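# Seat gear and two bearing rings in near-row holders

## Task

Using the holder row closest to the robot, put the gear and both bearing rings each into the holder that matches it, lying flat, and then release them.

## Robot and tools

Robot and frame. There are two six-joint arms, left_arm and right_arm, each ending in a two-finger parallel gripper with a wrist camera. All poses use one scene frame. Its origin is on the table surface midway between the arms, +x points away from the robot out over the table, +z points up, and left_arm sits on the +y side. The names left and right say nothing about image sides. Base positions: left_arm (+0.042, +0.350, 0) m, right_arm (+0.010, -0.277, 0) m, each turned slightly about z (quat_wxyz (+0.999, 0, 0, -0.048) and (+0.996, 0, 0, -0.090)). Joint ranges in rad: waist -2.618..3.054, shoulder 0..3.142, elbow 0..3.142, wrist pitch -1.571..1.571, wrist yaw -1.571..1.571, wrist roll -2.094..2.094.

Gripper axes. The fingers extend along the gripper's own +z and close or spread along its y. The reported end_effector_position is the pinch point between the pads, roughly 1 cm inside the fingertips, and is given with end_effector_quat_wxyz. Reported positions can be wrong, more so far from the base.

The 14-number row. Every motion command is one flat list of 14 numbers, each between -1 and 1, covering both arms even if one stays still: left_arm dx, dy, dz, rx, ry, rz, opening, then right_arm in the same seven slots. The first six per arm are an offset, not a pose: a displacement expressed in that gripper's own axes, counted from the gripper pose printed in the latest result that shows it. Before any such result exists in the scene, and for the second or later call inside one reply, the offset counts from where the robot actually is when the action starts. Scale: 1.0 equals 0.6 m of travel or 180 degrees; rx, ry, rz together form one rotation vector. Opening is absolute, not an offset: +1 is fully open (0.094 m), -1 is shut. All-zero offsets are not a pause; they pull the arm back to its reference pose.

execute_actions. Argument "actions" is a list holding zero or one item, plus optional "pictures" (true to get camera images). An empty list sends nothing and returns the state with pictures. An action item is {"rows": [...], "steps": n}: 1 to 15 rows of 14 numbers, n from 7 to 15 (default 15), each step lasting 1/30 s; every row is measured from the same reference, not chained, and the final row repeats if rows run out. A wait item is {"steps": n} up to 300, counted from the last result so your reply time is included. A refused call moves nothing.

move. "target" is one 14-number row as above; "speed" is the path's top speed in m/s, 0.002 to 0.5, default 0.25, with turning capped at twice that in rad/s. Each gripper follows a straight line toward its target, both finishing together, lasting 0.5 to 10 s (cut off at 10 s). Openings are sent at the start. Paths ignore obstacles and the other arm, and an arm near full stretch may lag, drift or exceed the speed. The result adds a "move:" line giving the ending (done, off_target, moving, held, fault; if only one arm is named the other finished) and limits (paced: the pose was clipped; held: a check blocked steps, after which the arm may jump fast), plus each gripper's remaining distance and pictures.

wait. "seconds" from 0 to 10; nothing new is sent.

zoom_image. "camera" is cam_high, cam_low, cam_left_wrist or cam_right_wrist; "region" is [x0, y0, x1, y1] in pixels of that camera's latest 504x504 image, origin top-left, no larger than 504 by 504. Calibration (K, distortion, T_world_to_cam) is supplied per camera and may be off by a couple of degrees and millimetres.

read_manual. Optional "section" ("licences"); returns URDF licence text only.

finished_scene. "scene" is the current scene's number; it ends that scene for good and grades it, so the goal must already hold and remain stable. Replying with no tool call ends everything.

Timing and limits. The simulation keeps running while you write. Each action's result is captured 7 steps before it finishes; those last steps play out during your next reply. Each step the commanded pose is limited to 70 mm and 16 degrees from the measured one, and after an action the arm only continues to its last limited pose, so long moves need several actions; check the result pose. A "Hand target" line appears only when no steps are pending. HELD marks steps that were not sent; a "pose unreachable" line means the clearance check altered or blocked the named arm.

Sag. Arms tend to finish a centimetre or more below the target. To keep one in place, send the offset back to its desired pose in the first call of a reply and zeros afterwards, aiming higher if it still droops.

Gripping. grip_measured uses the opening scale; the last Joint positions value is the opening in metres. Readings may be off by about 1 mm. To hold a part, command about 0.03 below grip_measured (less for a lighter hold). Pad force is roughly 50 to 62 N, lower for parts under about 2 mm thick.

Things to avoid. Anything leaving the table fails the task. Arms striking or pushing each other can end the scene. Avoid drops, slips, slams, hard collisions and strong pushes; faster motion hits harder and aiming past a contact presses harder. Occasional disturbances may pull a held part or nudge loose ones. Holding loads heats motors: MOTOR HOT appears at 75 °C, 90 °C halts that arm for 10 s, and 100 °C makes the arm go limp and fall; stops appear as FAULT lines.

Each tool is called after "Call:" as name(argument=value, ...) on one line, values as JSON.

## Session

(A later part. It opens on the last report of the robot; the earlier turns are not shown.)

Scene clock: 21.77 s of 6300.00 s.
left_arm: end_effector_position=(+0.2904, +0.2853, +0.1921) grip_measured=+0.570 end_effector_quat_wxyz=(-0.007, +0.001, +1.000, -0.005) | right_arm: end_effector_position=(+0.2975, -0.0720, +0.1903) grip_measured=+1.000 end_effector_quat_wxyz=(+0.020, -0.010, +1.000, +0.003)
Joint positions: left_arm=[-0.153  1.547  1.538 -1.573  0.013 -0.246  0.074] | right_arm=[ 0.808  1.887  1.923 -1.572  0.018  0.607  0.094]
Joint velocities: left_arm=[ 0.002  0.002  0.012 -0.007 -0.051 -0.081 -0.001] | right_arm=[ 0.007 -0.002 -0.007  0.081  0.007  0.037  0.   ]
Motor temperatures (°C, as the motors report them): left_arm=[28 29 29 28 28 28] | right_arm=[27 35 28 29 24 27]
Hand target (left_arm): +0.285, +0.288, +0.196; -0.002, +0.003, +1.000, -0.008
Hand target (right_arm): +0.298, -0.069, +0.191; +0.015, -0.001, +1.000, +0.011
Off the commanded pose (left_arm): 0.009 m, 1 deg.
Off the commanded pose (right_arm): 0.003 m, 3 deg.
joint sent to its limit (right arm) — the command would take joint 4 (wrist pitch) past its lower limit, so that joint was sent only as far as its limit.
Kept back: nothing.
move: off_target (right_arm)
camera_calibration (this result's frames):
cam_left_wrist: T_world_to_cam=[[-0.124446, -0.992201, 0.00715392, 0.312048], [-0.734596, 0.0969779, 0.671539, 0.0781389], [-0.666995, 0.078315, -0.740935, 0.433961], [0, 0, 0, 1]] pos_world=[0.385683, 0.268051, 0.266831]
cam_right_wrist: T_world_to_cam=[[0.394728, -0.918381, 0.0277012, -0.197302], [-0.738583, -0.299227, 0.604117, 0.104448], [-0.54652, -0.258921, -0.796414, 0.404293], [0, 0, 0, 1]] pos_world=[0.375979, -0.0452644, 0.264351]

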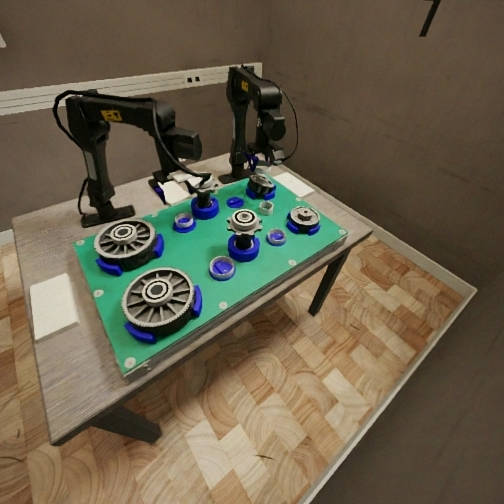

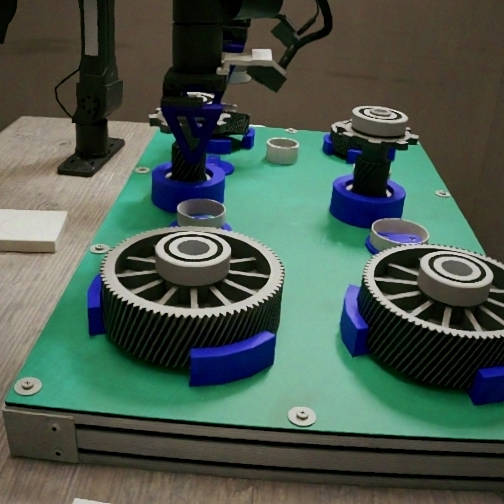

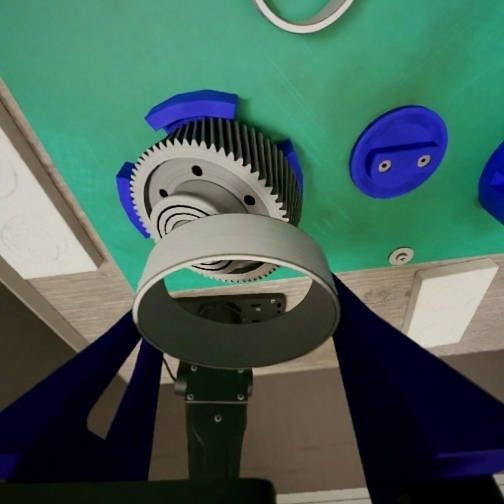

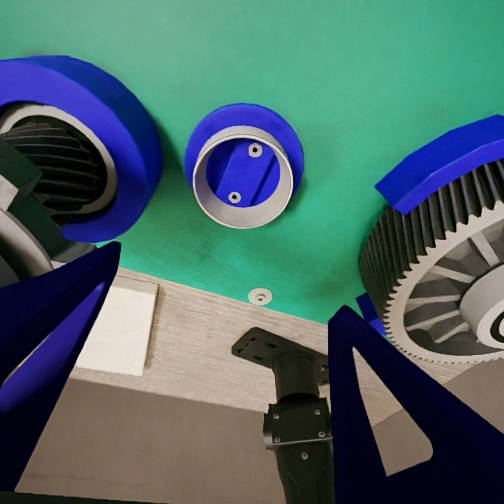

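Call:
move(target=[0,0,-0.01,0,0,0,0.54,-0.008,-0.004,0.125,0,0.012,-0.006,0.8], speed=0.12)

Scene clock: 23.03 s of 6300.00 s.
left_arm: end_effector_position=(+0.2903, +0.2854, +0.1921) grip_measured=+0.570 end_effector_quat_wxyz=(-0.007, +0.002, +1.000, -0.005) | right_arm: end_effector_position=(+0.2959, -0.0735, +0.1385) grip_measured=+0.801 end_effector_quat_wxyz=(-0.008, -0.022, +1.000, +0.019)
Joint positions: left_arm=[-0.153  1.547  1.538 -1.573  0.013 -0.245  0.074] | right_arm=[ 0.777  1.868  1.69  -1.384 -0.041  0.552  0.085]
Joint velocities: left_arm=[-0.012 -0.012 -0.002  0.051  0.022 -0.051  0.002] | right_arm=[-0.007  0.007 -0.022  0.022 -0.051  0.022  0.001]
Motor temperatures (°C, as the motors report them): left_arm=[28 29 29 28 28 28] | right_arm=[27 34 28 29 24 27]
Hand target (left_arm): +0.290, +0.285, +0.198; -0.001, +0.001, +1.000, -0.007
Hand target (right_arm): +0.304, -0.074, +0.116; -0.000, -0.019, +1.000, +0.002
Off the commanded pose (left_arm): 0.006 m, 0 deg.
Off the commanded pose (right_arm): 0.025 m, 2 deg.
joint sent to its limit (left arm) — the command would take joint 4 (wrist pitch) past its lower limit, so that joint was sent only as far as its limit.
Kept back: nothing.
move: off_target (right_arm)
camera_calibration (this result's frames):
cam_left_wrist: T_world_to_cam=[[-0.125576, -0.992059, 0.00707396, 0.312374], [-0.733995, 0.0977024, 0.67209, 0.077511], [-0.667444, 0.0792061, -0.740436, 0.433616], [0, 0, 0, 1]] pos_world=[0.385534, 0.267976, 0.266761]
cam_right_wrist: T_world_to_cam=[[0.417984, -0.908146, -0.0236742, -0.195602], [-0.696689, -0.337165, 0.633202, 0.114879], [-0.583022, -0.248174, -0.773625, 0.370161], [0, 0, 0, 1]] pos_world=[0.377605, -0.0470374, 0.208994]

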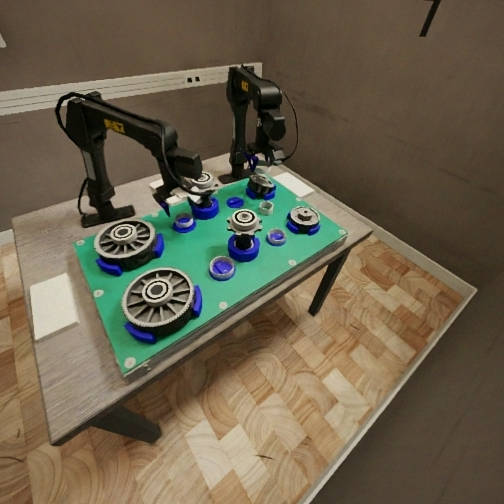

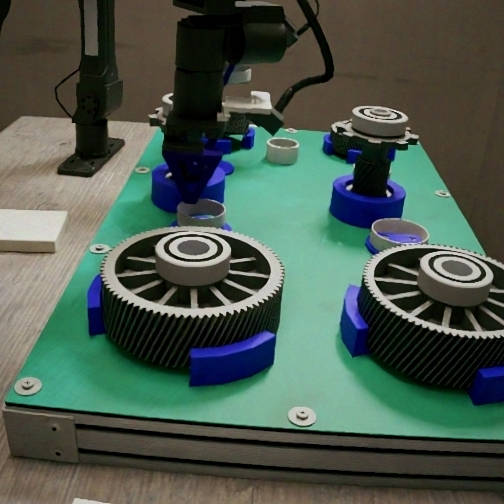

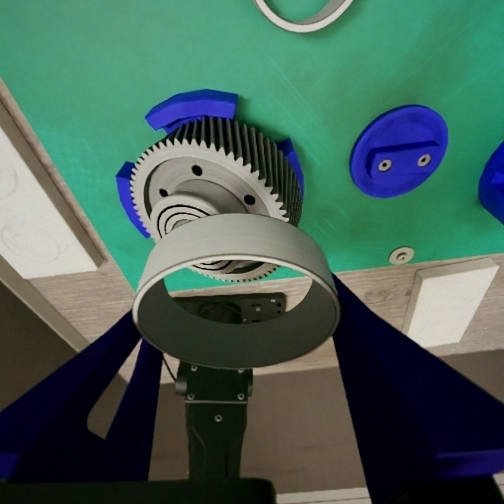

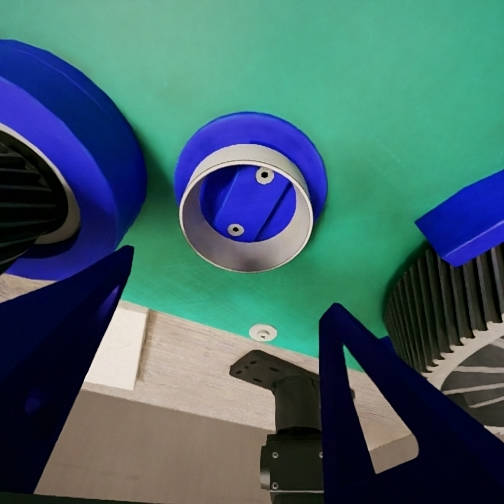

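Call:
move(target=[0,0,-0.01,0,0,0,0.54,-0.02,-0.012,-0.03,0.012,0,0.38,0.8], speed=0.3)

Call:
move(target=[0,0,0,0,0,0,0.54,0,0,0.06,0,0,0,0.8], speed=0.08)

Scene clock: 25.97 s of 6300.00 s.
left_arm: end_effector_position=(+0.2903, +0.2854, +0.1921) grip_measured=+0.570 end_effector_quat_wxyz=(-0.007, +0.002, +1.000, -0.005) | right_arm: end_effector_position=(+0.3024, -0.0785, +0.1505) grip_measured=+0.801 end_effector_quat_wxyz=(-0.026, +0.536, +0.844, -0.007)
Joint positions: left_arm=[-0.153  1.547  1.538 -1.573  0.013 -0.245  0.074] | right_arm=[ 0.755  1.928  1.817 -1.495 -0.04   1.706  0.085]
Joint velocities: left_arm=[ 0.002 -0.022  0.012  0.051 -0.081  0.007  0.   ] | right_arm=[ 0.002 -0.002  0.002  0.022 -0.051  0.022 -0.001]
Motor temperatures (°C, as the motors report them): left_arm=[28 29 29 28 28 28] | right_arm=[27 34 28 29 24 27]
Hand target (left_arm): +0.290, +0.286, +0.198; -0.001, +0.002, +1.000, -0.007
Hand target (right_arm): +0.308, -0.081, +0.156; -0.016, +0.543, +0.839, -0.006
Off the commanded pose (left_arm): 0.006 m, 0 deg.
Off the commanded pose (right_arm): 0.008 m, 1 deg.
joint sent to its limit (left arm) — the command would take joint 4 (wrist pitch) past its lower limit, so that joint was sent only as far as its limit.
Kept back: nothing.
move: done
camera_calibration (this result's frames):
cam_left_wrist: T_world_to_cam=[[-0.125576, -0.992059, 0.00707396, 0.312374], [-0.733995, 0.0977024, 0.67209, 0.077511], [-0.667444, 0.0792061, -0.740436, 0.433616], [0, 0, 0, 1]] pos_world=[0.385534, 0.267976, 0.266761]
cam_right_wrist: T_world_to_cam=[[-0.676224, -0.735508, 0.0418234, 0.132011], [-0.526999, 0.522629, 0.670173, 0.120803], [-0.514776, 0.431146, -0.741026, 0.409853], [0, 0, 0, 1]] pos_world=[0.363914, -0.142746, 0.217232]

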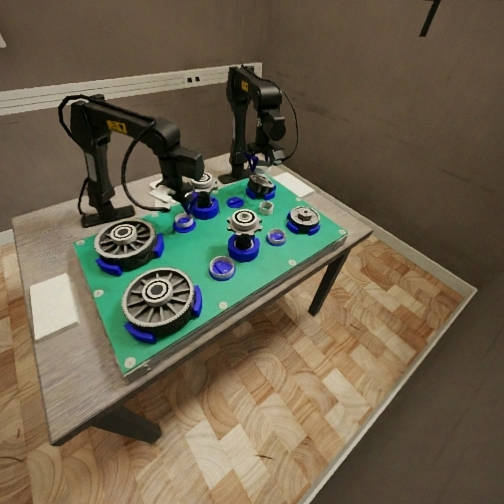

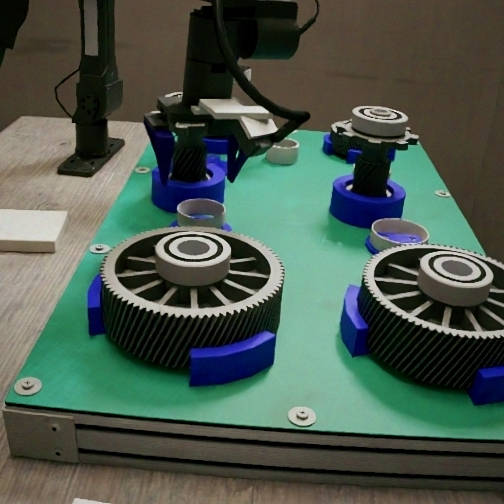

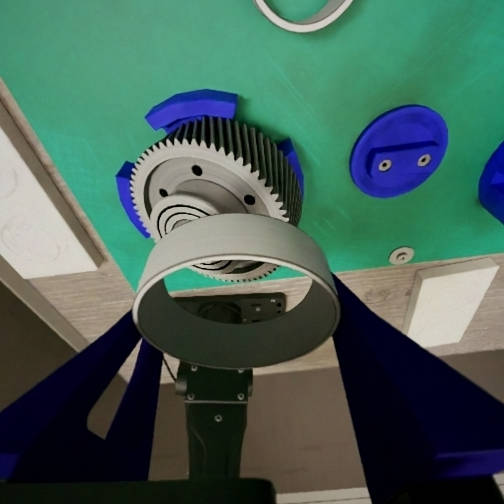

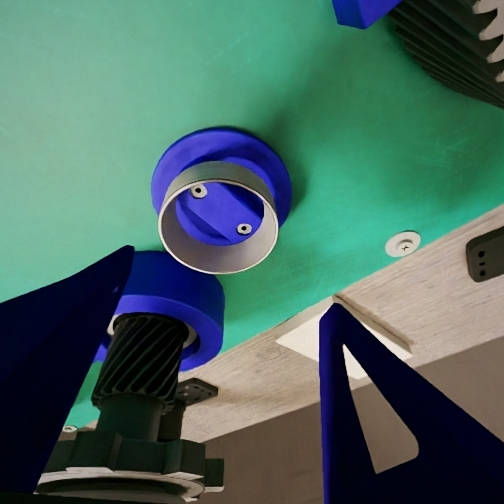

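Scene clock: 26.93 s of 6300.00 s.
left_arm: end_effector_position=(+0.2903, +0.2854, +0.1921) grip_measured=+0.570 end_effector_quat_wxyz=(-0.007, +0.002, +1.000, -0.005) | right_arm: end_effector_position=(+0.3008, -0.0788, +0.1120) grip_measured=+0.801 end_effector_quat_wxyz=(-0.030, +0.536, +0.843, -0.013)
Joint positions: left_arm=[-0.153  1.547  1.538 -1.573  0.013 -0.245  0.074] | right_arm=[ 0.755  1.927  1.663 -1.355 -0.044  1.706  0.085]
Joint velocities: left_arm=[ 0.022 -0.017  0.007 -0.051  0.022 -0.007 -0.   ] | right_arm=[ 0.002 -0.022  0.002 -0.051 -0.081 -0.051 -0.001]
Motor temperatures (°C, as the motors report them): left_arm=[28 29 29 28 28 28] | right_arm=[27 34 28 29 24 27]
Hand target (left_arm): +0.290, +0.285, +0.192; -0.007, +0.002, +1.000, -0.005
Hand target (right_arm): +0.301, -0.078, +0.115; -0.026, +0.536, +0.844, -0.007
Off the commanded pose (left_arm): 0.000 m, 0 deg.
Off the commanded pose (right_arm): 0.003 m, 1 deg.
Kept back: nothing.
move: done
camera_calibration (this result's frames):
cam_left_wrist: T_world_to_cam=[[-0.125576, -0.992059, 0.00707396, 0.312374], [-0.733995, 0.0977024, 0.67209, 0.077511], [-0.667444, 0.0792061, -0.740436, 0.433616], [0, 0, 0, 1]] pos_world=[0.385534, 0.267976, 0.266761]
cam_right_wrist: T_world_to_cam=[[-0.675968, -0.734938, 0.0541717, 0.130972], [-0.517565, 0.525793, 0.675032, 0.142733], [-0.52459, 0.428263, -0.735797, 0.382757], [0, 0, 0, 1]] pos_world=[0.363197, -0.142713, 0.178187]

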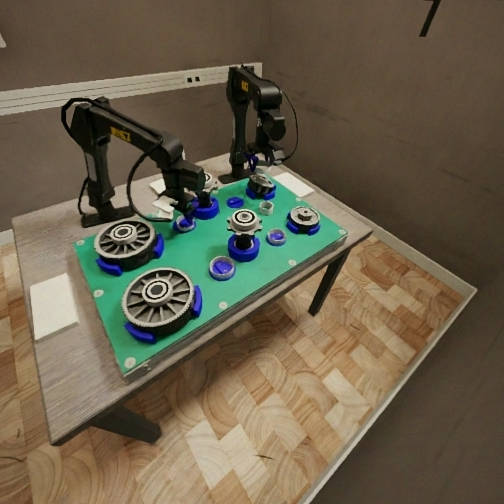

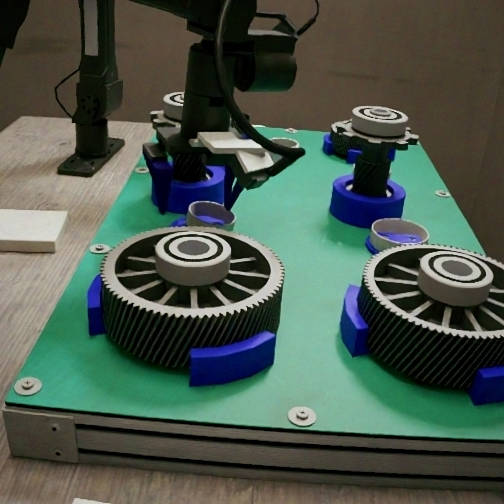

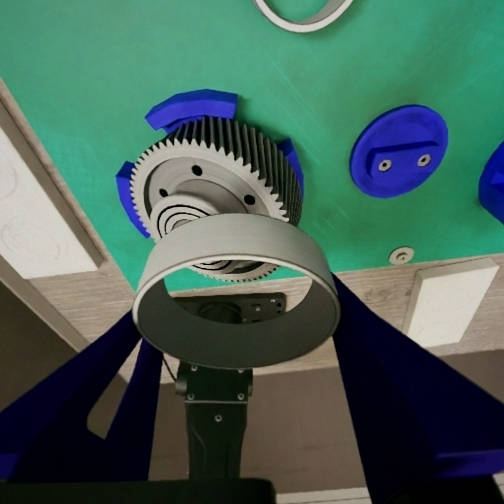

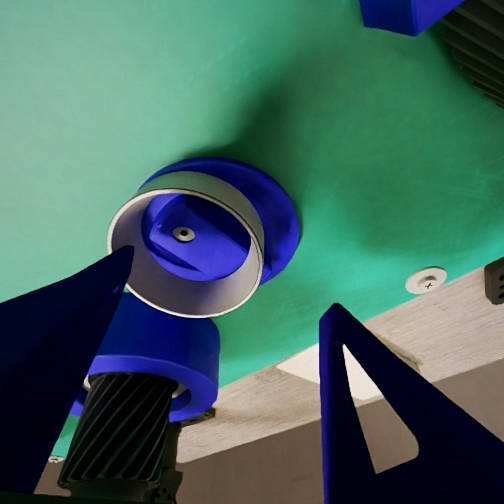

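Call:
move(target=[0,0,0,0,0,0,0.54,-0.012,0.042,-0.012,0,0,0,1], speed=0.05)

Call:
move(target=[0,0,0,0,0,0,0.54,0,0,0.04,0,0,0,1], speed=0.04)

Scene clock: 28.00 s of 6300.00 s.
left_arm: end_effector_position=(+0.2903, +0.2854, +0.1921) grip_measured=+0.570 end_effector_quat_wxyz=(-0.007, +0.002, +1.000, -0.005) | right_arm: end_effector_position=(+0.3229, -0.0733, +0.1117) grip_measured=+1.000 end_effector_quat_wxyz=(-0.033, +0.536, +0.843, -0.015)
Joint positions: left_arm=[-0.153  1.547  1.538 -1.573  0.013 -0.245  0.074] | right_arm=[ 0.734  2.021  1.794 -1.399 -0.046  1.685  0.094]
Joint velocities: left_arm=[ 0.002 -0.017  0.017  0.051 -0.007  0.007  0.001] | right_arm=[ 0.007  0.007  0.002 -0.007 -0.007 -0.022  0.   ]
Motor temperatures (°C, as the motors report them): left_arm=[28 29 29 28 28 28] | right_arm=[27 34 29 29 24 27]
Hand target (left_arm): +0.290, +0.285, +0.192; -0.007, +0.002, +1.000, -0.005
Hand target (right_arm): +0.327, -0.075, +0.117; -0.030, +0.536, +0.843, -0.013
Off the commanded pose (left_arm): 0.000 m, 0 deg.
Off the commanded pose (right_arm): 0.007 m, 0 deg.
Kept back: nothing.
move: done
camera_calibration (this result's frames):
cam_left_wrist: T_world_to_cam=[[-0.125576, -0.992059, 0.00707396, 0.312374], [-0.733995, 0.0977024, 0.67209, 0.077511], [-0.667444, 0.0792061, -0.740436, 0.433616], [0, 0, 0, 1]] pos_world=[0.385534, 0.267976, 0.266761]
cam_right_wrist: T_world_to_cam=[[-0.676024, -0.734571, 0.0582913, 0.149432], [-0.513106, 0.526032, 0.678243, 0.149705], [-0.52888, 0.428599, -0.732522, 0.392823], [0, 0, 0, 1]] pos_world=[0.38559, -0.137345, 0.177505]

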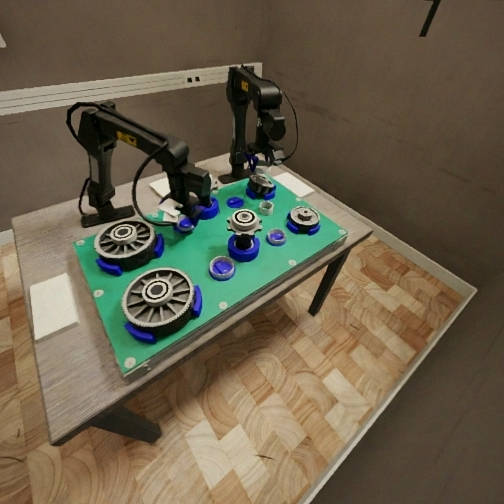

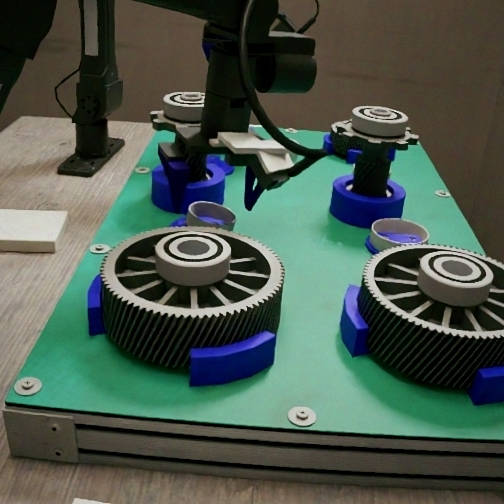

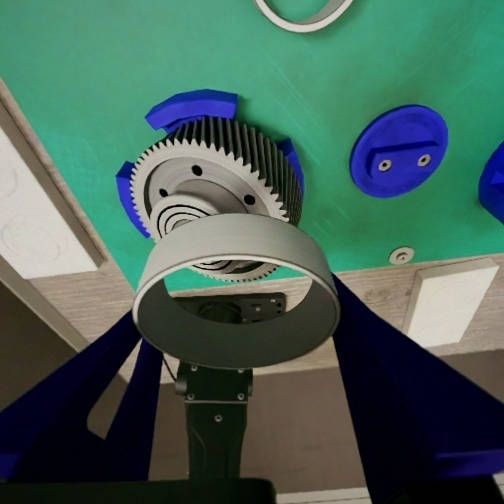

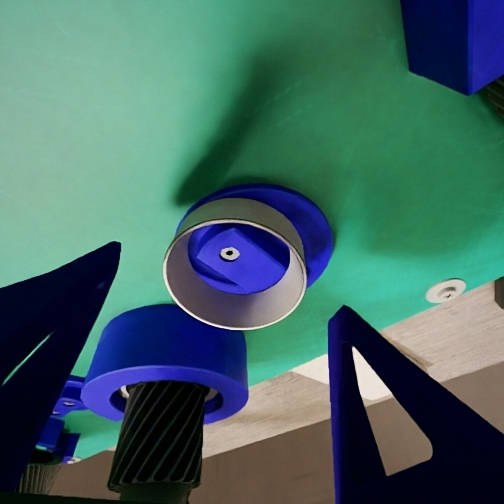

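Scene clock: 29.03 s of 6300.00 s.
left_arm: end_effector_position=(+0.2903, +0.2854, +0.1921) grip_measured=+0.570 end_effector_quat_wxyz=(-0.007, +0.002, +1.000, -0.005) | right_arm: end_effector_position=(+0.3214, -0.0737, +0.0887) grip_measured=+1.000 end_effector_quat_wxyz=(-0.035, +0.536, +0.843, -0.015)
Joint positions: left_arm=[-0.153  1.547  1.538 -1.573  0.013 -0.245  0.074] | right_arm=[ 0.734  2.021  1.703 -1.31  -0.049  1.685  0.094]
Joint velocities: left_arm=[ 0.002 -0.022 -0.007  0.037  0.022  0.007  0.   ] | right_arm=[-0.017 -0.007 -0.007  0.051  0.007 -0.007  0.   ]
Motor temperatures (°C, as the motors report them): left_arm=[28 29 29 28 28 28] | right_arm=[27 34 28 29 24 27]
Hand target (left_arm): +0.290, +0.285, +0.192; -0.007, +0.002, +1.000, -0.005
Hand target (right_arm): +0.321, -0.073, +0.088; -0.033, +0.536, +0.843, -0.014
Off the commanded pose (left_arm): 0.000 m, 0 deg.
Off the commanded pose (right_arm): 0.001 m, 0 deg.
Kept back: nothing.
move: done
camera_calibration (this result's frames):
cam_left_wrist: T_world_to_cam=[[-0.125576, -0.992059, 0.00707396, 0.312374], [-0.733995, 0.0977024, 0.67209, 0.077511], [-0.667444, 0.0792061, -0.740436, 0.433616], [0, 0, 0, 1]] pos_world=[0.385534, 0.267976, 0.266761]
cam_right_wrist: T_world_to_cam=[[-0.675637, -0.734779, 0.0601154, 0.14924], [-0.510734, 0.525307, 0.68059, 0.163722], [-0.531663, 0.429129, -0.730194, 0.376069], [0, 0, 0, 1]] pos_world=[0.384393, -0.137728, 0.154204]

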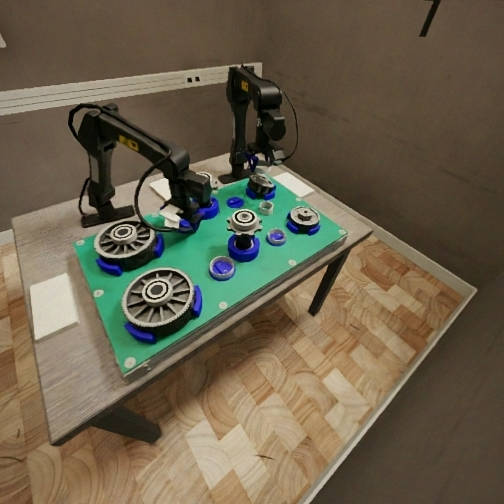

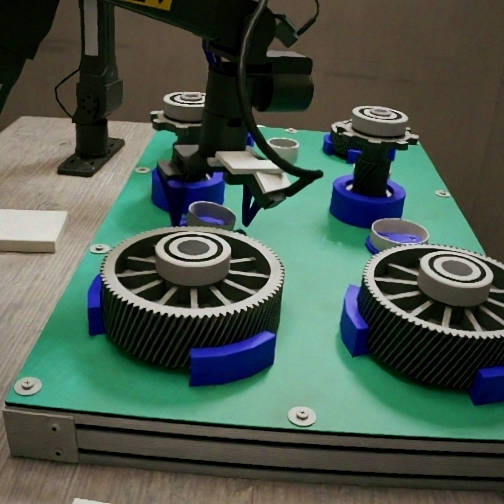

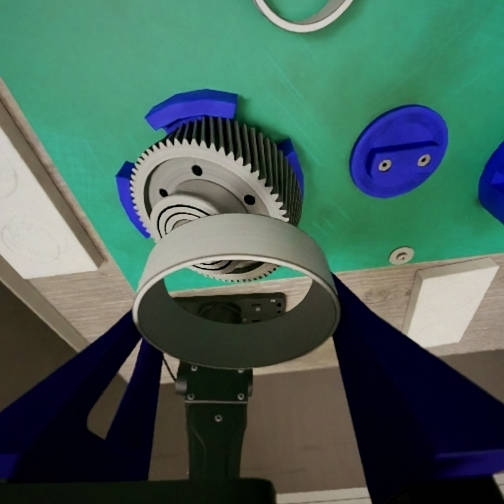

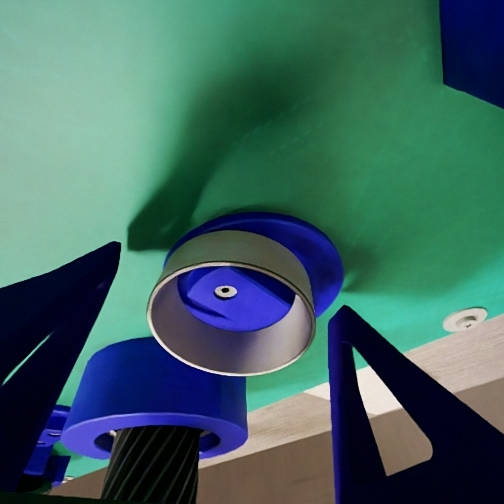

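Call:
move(target=[0,0,0,0,0,0,0.54,0.008,0,0.016,0,0,0,0.6], speed=0.03)

Call:
move(target=[0,0,0,0,0,0,0.54,0,0,0,0,0,0,0.2])

Scene clock: 29.97 s of 6300.00 s.
left_arm: end_effector_position=(+0.2903, +0.2854, +0.1921) grip_measured=+0.570 end_effector_quat_wxyz=(-0.007, +0.002, +1.000, -0.005) | right_arm: end_effector_position=(+0.3187, -0.0738, +0.0822) grip_measured=+0.602 end_effector_quat_wxyz=(-0.036, +0.537, +0.843, -0.018)
Joint positions: left_arm=[-0.153  1.547  1.538 -1.573  0.013 -0.245  0.074] | right_arm=[ 0.737  2.021  1.676 -1.29  -0.05   1.689  0.075]
Joint velocities: left_arm=[-0.012 -0.022 -0.007  0.022 -0.066 -0.022  0.   ] | right_arm=[ 0.012  0.002 -0.002  0.007  0.022 -0.066 -0.001]
Motor temperatures (°C, as the motors report them): left_arm=[28 29 29 28 28 28] | right_arm=[27 33 28 29 24 27]
Hand target (left_arm): +0.290, +0.285, +0.192; -0.007, +0.002, +1.000, -0.005
Hand target (right_arm): +0.318, -0.069, +0.079; -0.035, +0.536, +0.843, -0.015
Off the commanded pose (left_arm): 0.000 m, 0 deg.
Off the commanded pose (right_arm): 0.005 m, 0 deg.
Kept back: nothing.
move: done
camera_calibration (this result's frames):
cam_left_wrist: T_world_to_cam=[[-0.125576, -0.992059, 0.00707396, 0.312374], [-0.733995, 0.0977024, 0.67209, 0.077511], [-0.667444, 0.0792061, -0.740436, 0.433616], [0, 0, 0, 1]] pos_world=[0.385534, 0.267976, 0.266761]
cam_right_wrist: T_world_to_cam=[[-0.675829, -0.734038, 0.0666533, 0.147319], [-0.505889, 0.52773, 0.682332, 0.165311], [-0.536033, 0.427421, -0.727997, 0.371023], [0, 0, 0, 1]] pos_world=[0.382072, -0.137685, 0.147487]

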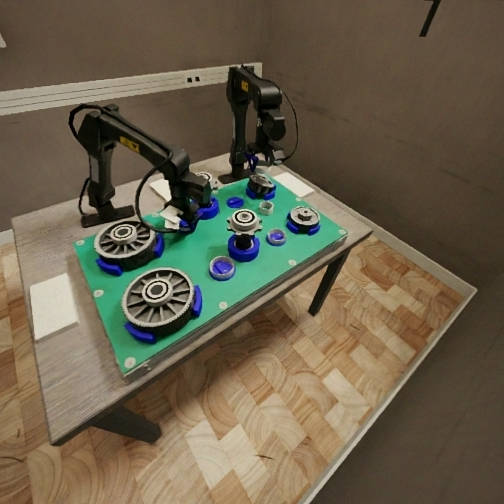

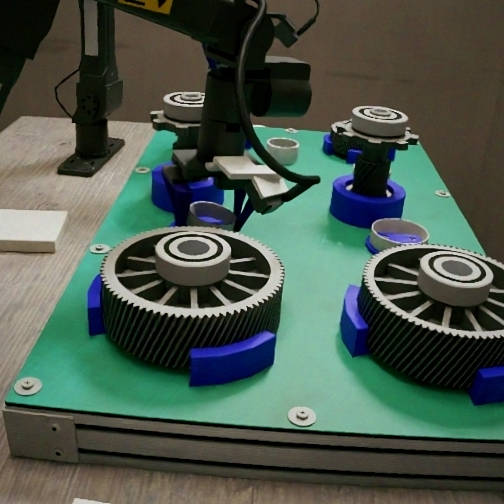

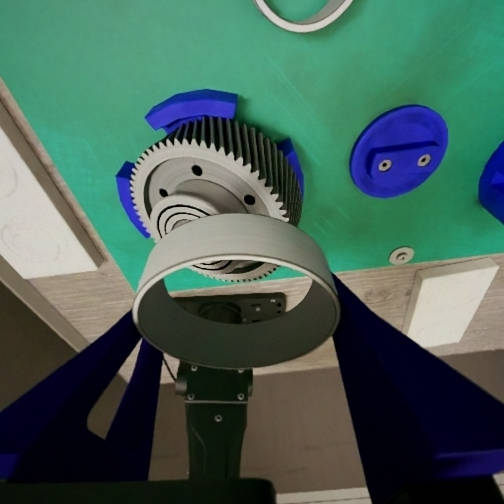

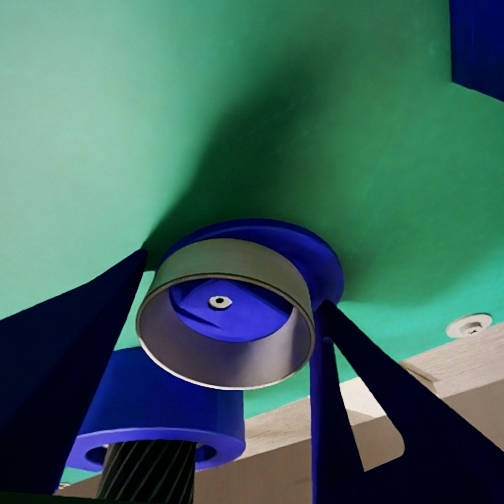

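Scene clock: 30.47 s of 6300.00 s.
left_arm: end_effector_position=(+0.2903, +0.2854, +0.1921) grip_measured=+0.570 end_effector_quat_wxyz=(-0.007, +0.002, +1.000, -0.005) | right_arm: end_effector_position=(+0.3228, -0.0777, +0.0819) grip_measured=+0.291 end_effector_quat_wxyz=(-0.028, +0.535, +0.844, -0.019)
Joint positions: left_arm=[-0.153  1.547  1.538 -1.573  0.013 -0.245  0.074] | right_arm=[ 0.731  2.021  1.676 -1.284 -0.033  1.679  0.061]
Joint velocities: left_arm=[-0.002  0.012 -0.002 -0.007  0.081  0.022  0.001] | right_arm=[-0.007 -0.002 -0.002  0.007 -0.022  0.051  0.001]
Motor temperatures (°C, as the motors report them): left_arm=[28 29 29 28 28 28] | right_arm=[27 33 28 28 24 27]
Hand target (left_arm): +0.290, +0.285, +0.192; -0.007, +0.002, +1.000, -0.005
Hand target (right_arm): +0.319, -0.074, +0.082; -0.036, +0.537, +0.843, -0.018
Off the commanded pose (left_arm): 0.000 m, 0 deg.
Off the commanded pose (right_arm): 0.006 m, 1 deg.
Kept back: nothing.
move: done
camera_calibration (this result's frames):
cam_left_wrist: T_world_to_cam=[[-0.125576, -0.992059, 0.00707396, 0.312374], [-0.733995, 0.0977024, 0.67209, 0.077511], [-0.667444, 0.0792061, -0.740436, 0.433616], [0, 0, 0, 1]] pos_world=[0.385534, 0.267976, 0.266761]
cam_right_wrist: T_world_to_cam=[[-0.673747, -0.736075, 0.0652604, 0.146551], [-0.517448, 0.532987, 0.669457, 0.174842], [-0.527553, 0.417276, -0.739979, 0.372112], [0, 0, 0, 1]] pos_world=[0.385519, -0.14059, 0.148742]

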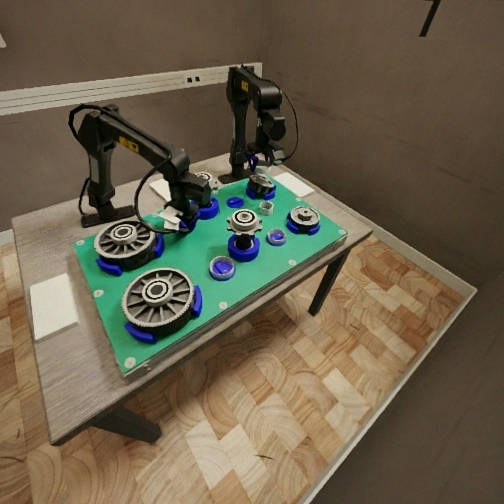

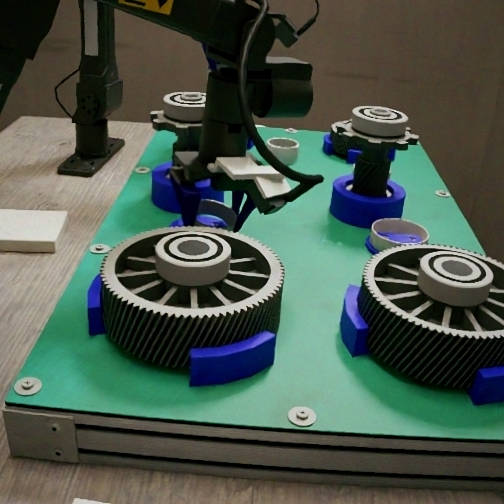

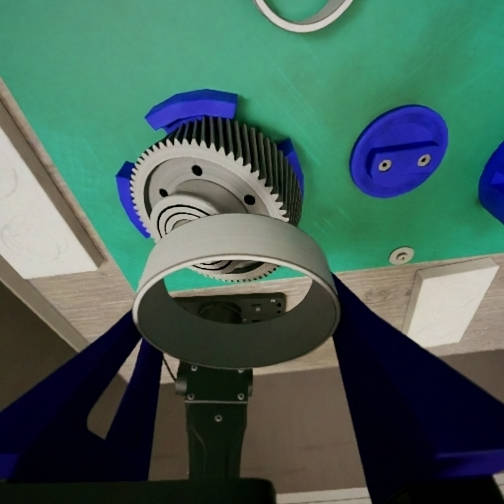

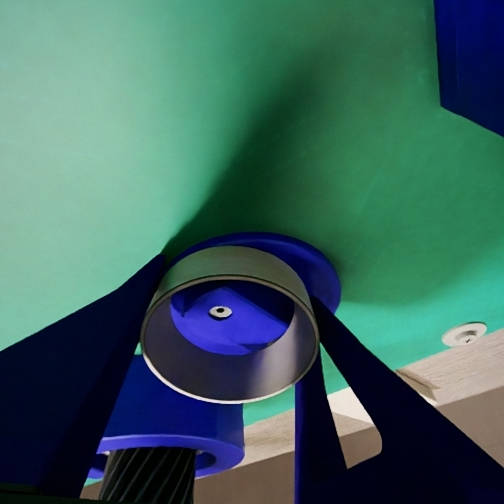

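Call:
move(target=[0,0,0,0,0,0,0.54,-0.01,0,-0.06,0,0,0,0.24], speed=0.1)

Call:
move(target=[0,0,0,0,0,0,0.54,-0.06,0.155,-0.01,0,0,0,0.24], speed=0.15)

Call:
move(target=[0,0,0,0,0,0,0.54,0,0,0.055,0,0,0,0.24], speed=0.05)

Scene clock: 31.93 s of 6300.00 s.
left_arm: end_effector_position=(+0.2903, +0.2854, +0.1921) grip_measured=+0.570 end_effector_quat_wxyz=(-0.007, +0.002, +1.000, -0.005) | right_arm: end_effector_position=(+0.3229, -0.0827, +0.1098) grip_measured=+0.291 end_effector_quat_wxyz=(-0.032, +0.535, +0.844, -0.026)
Joint positions: left_arm=[-0.153  1.547  1.538 -1.573  0.013 -0.245  0.074] | right_arm=[ 0.719  2.021  1.785 -1.41  -0.034  1.666  0.061]
Joint velocities: left_arm=[-0.002  0.012  0.027 -0.007  0.022 -0.022 -0.001] | right_arm=[-0.017  0.002 -0.007  0.007  0.022 -0.095 -0.003]
Motor temperatures (°C, as the motors report them): left_arm=[28 29 29 28 28 28] | right_arm=[27 33 29 28 24 27]
Hand target (left_arm): +0.290, +0.285, +0.192; -0.007, +0.002, +1.000, -0.005
Hand target (right_arm): +0.328, -0.083, +0.118; -0.027, +0.535, +0.844, -0.019
Off the commanded pose (left_arm): 0.000 m, 0 deg.
Off the commanded pose (right_arm): 0.009 m, 1 deg.
Kept back: nothing.
move: done
camera_calibration (this result's frames):
cam_left_wrist: T_world_to_cam=[[-0.125576, -0.992059, 0.00707396, 0.312374], [-0.733995, 0.0977024, 0.67209, 0.077511], [-0.667444, 0.0792061, -0.740436, 0.433616], [0, 0, 0, 1]] pos_world=[0.385534, 0.267976, 0.266761]
cam_right_wrist: T_world_to_cam=[[-0.672221, -0.736046, 0.0797201, 0.139034], [-0.50829, 0.537124, 0.673156, 0.155935], [-0.538293, 0.411989, -0.735191, 0.397389], [0, 0, 0, 1]] pos_world=[0.386634, -0.145141, 0.176104]

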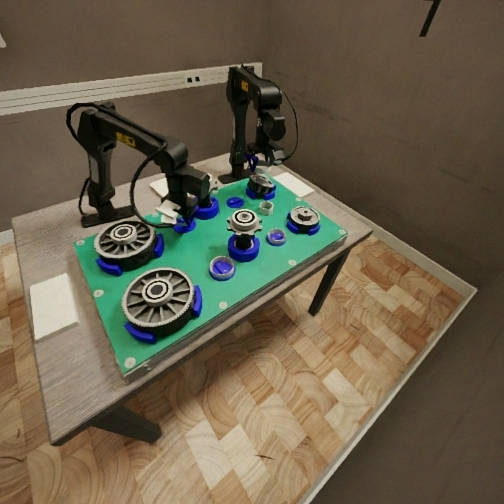

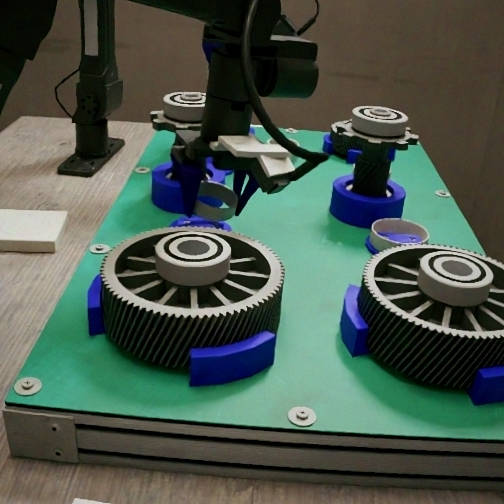

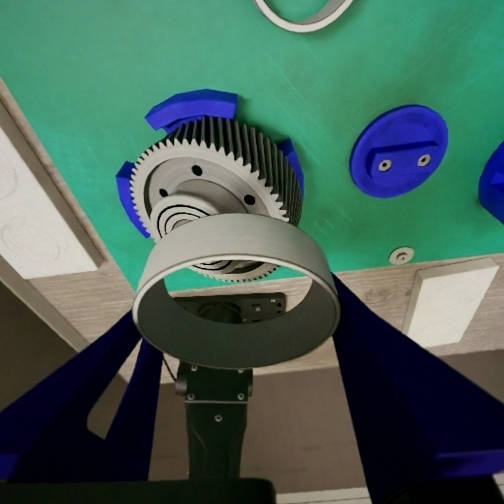

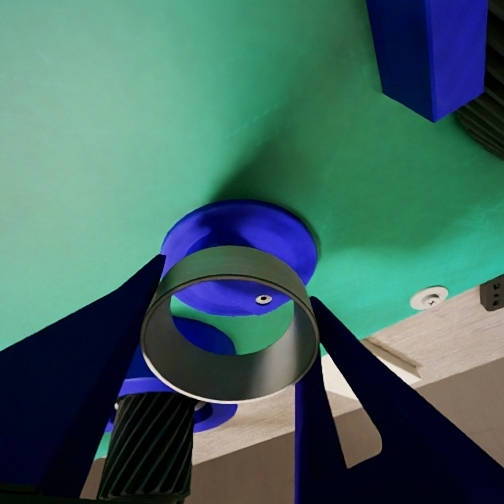

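Scene clock: 33.10 s of 6300.00 s.
left_arm: end_effector_position=(+0.2903, +0.2854, +0.1921) grip_measured=+0.570 end_effector_quat_wxyz=(-0.007, +0.002, +1.000, -0.005) | right_arm: end_effector_position=(+0.4170, -0.0743, +0.0945) grip_measured=+0.291 end_effector_quat_wxyz=(-0.025, +0.537, +0.843, -0.006)
Joint positions: left_arm=[-0.153  1.547  1.538 -1.573  0.013 -0.245  0.074] | right_arm=[ 0.628  2.41   2.361 -1.558 -0.036  1.581  0.061]
Joint velocities: left_arm=[-0.007 -0.007  0.002 -0.022 -0.007  0.007 -0.001] | right_arm=[ 0.007  0.012 -0.002 -0.037  0.051 -0.022  0.001]
Motor temperatures (°C, as the motors report them): left_arm=[28 29 29 28 28 28] | right_arm=[27 34 29 28 24 27]
Hand target (left_arm): +0.290, +0.285, +0.192; -0.007, +0.002, +1.000, -0.005
Hand target (right_arm): +0.421, -0.076, +0.106; -0.014, +0.536, +0.844, +0.002
Off the commanded pose (left_arm): 0.000 m, 0 deg.
Off the commanded pose (right_arm): 0.014 m, 2 deg.
joint sent to its limit (right arm) — the command would take joint 4 (wrist pitch) past its lower limit, so that joint was sent only as far as its limit.
Kept back: nothing.
move: off_target (right_arm)
camera_calibration (this result's frames):
cam_left_wrist: T_world_to_cam=[[-0.125576, -0.992059, 0.00707396, 0.312374], [-0.733995, 0.0977024, 0.67209, 0.077511], [-0.667444, 0.0792061, -0.740436, 0.433616], [0, 0, 0, 1]] pos_world=[0.385534, 0.267976, 0.266761]
cam_right_wrist: T_world_to_cam=[[-0.678556, -0.733483, 0.0395567, 0.216295], [-0.52684, 0.5235, 0.669617, 0.216495], [-0.511861, 0.433533, -0.741652, 0.424531], [0, 0, 0, 1]] pos_world=[0.478128, -0.138735, 0.16133]

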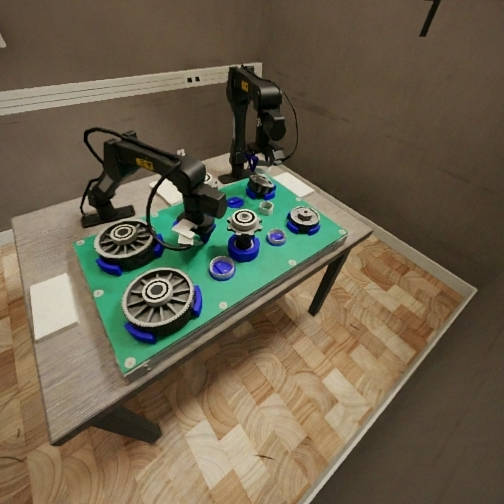

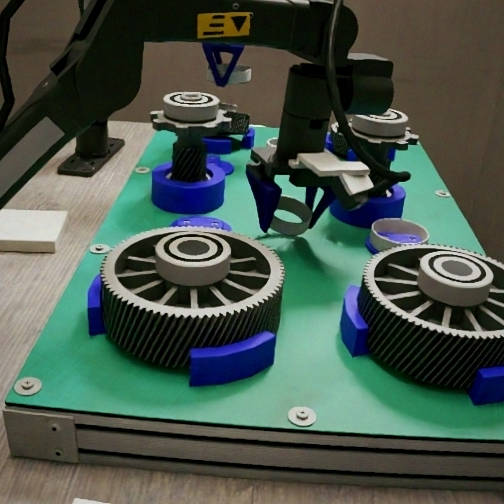

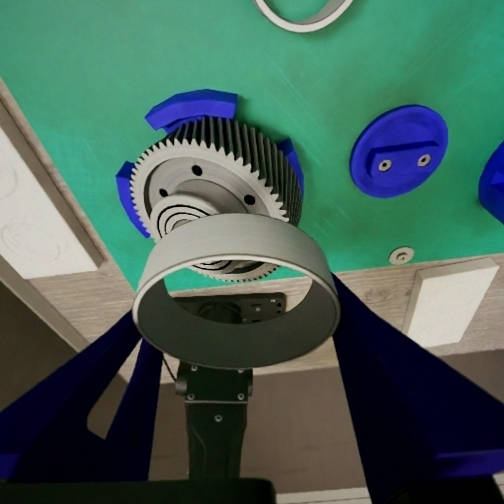

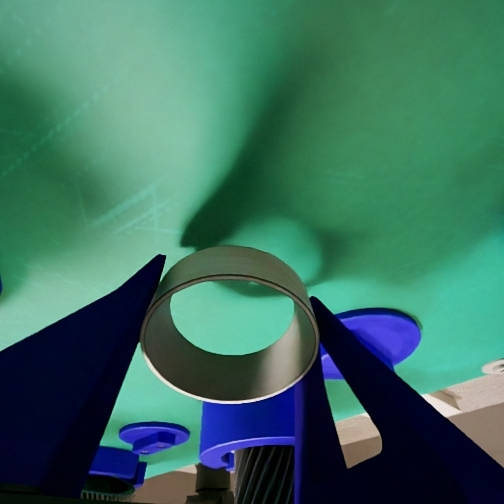

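Scene clock: 34.00 s of 6300.00 s.
left_arm: end_effector_position=(+0.2903, +0.2854, +0.1921) grip_measured=+0.570 end_effector_quat_wxyz=(-0.007, +0.002, +1.000, -0.005) | right_arm: end_effector_position=(+0.4150, -0.0749, +0.0785) grip_measured=+0.291 end_effector_quat_wxyz=(-0.022, +0.537, +0.843, -0.001)
Joint positions: left_arm=[-0.153  1.547  1.538 -1.573  0.013 -0.245  0.074] | right_arm=[ 0.628  2.362  2.211 -1.445 -0.037  1.581  0.061]
Joint velocities: left_arm=[ 0.002 -0.007 -0.007  0.007  0.007 -0.066 -0.   ] | right_arm=[ 0.022 -0.012 -0.027 -0.081 -0.095 -0.051  0.   ]
Motor temperatures (°C, as the motors report them): left_arm=[28 29 29 28 28 28] | right_arm=[27 34 29 28 24 27]
Hand target (left_arm): +0.290, +0.285, +0.192; -0.007, +0.002, +1.000, -0.005
Hand target (right_arm): +0.415, -0.074, +0.062; -0.025, +0.537, +0.843, -0.007
Off the commanded pose (left_arm): 0.000 m, 0 deg.
Off the commanded pose (right_arm): 0.017 m, 1 deg.
Kept back: nothing.
move: off_target (right_arm)
camera_calibration (this result's frames):
cam_left_wrist: T_world_to_cam=[[-0.125576, -0.992059, 0.00707396, 0.312374], [-0.733995, 0.0977024, 0.67209, 0.077511], [-0.667444, 0.0792061, -0.740436, 0.433616], [0, 0, 0, 1]] pos_world=[0.385534, 0.267976, 0.266761]
cam_right_wrist: T_world_to_cam=[[-0.678948, -0.733679, 0.0272982, 0.216202], [-0.533964, 0.518968, 0.667499, 0.229296], [-0.503897, 0.438621, -0.74411, 0.409182], [0, 0, 0, 1]] pos_world=[0.475411, -0.13985, 0.14552]

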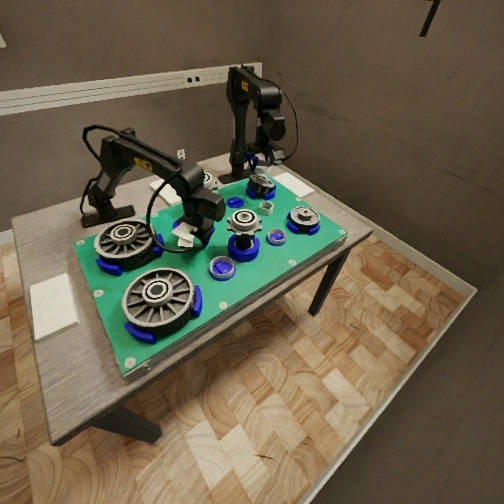

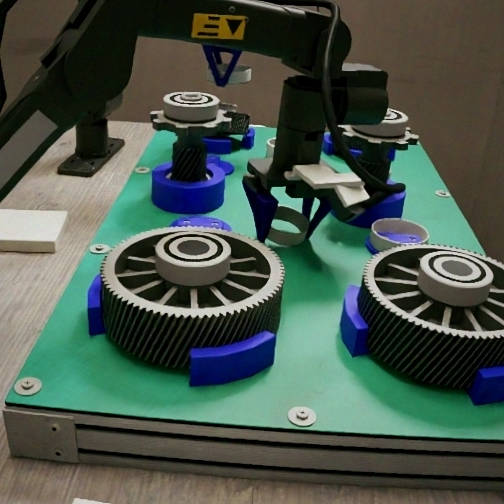

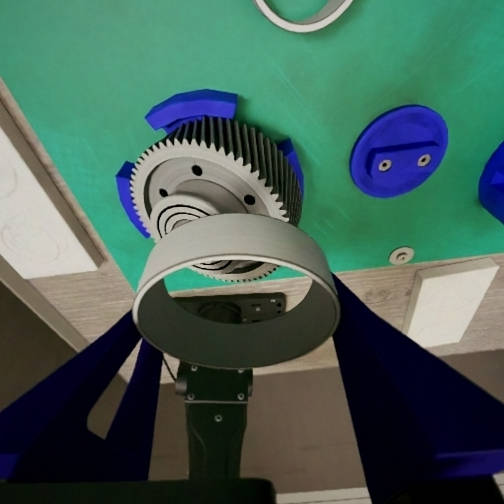

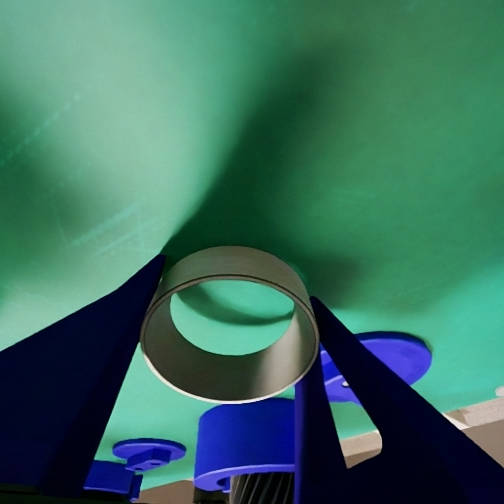

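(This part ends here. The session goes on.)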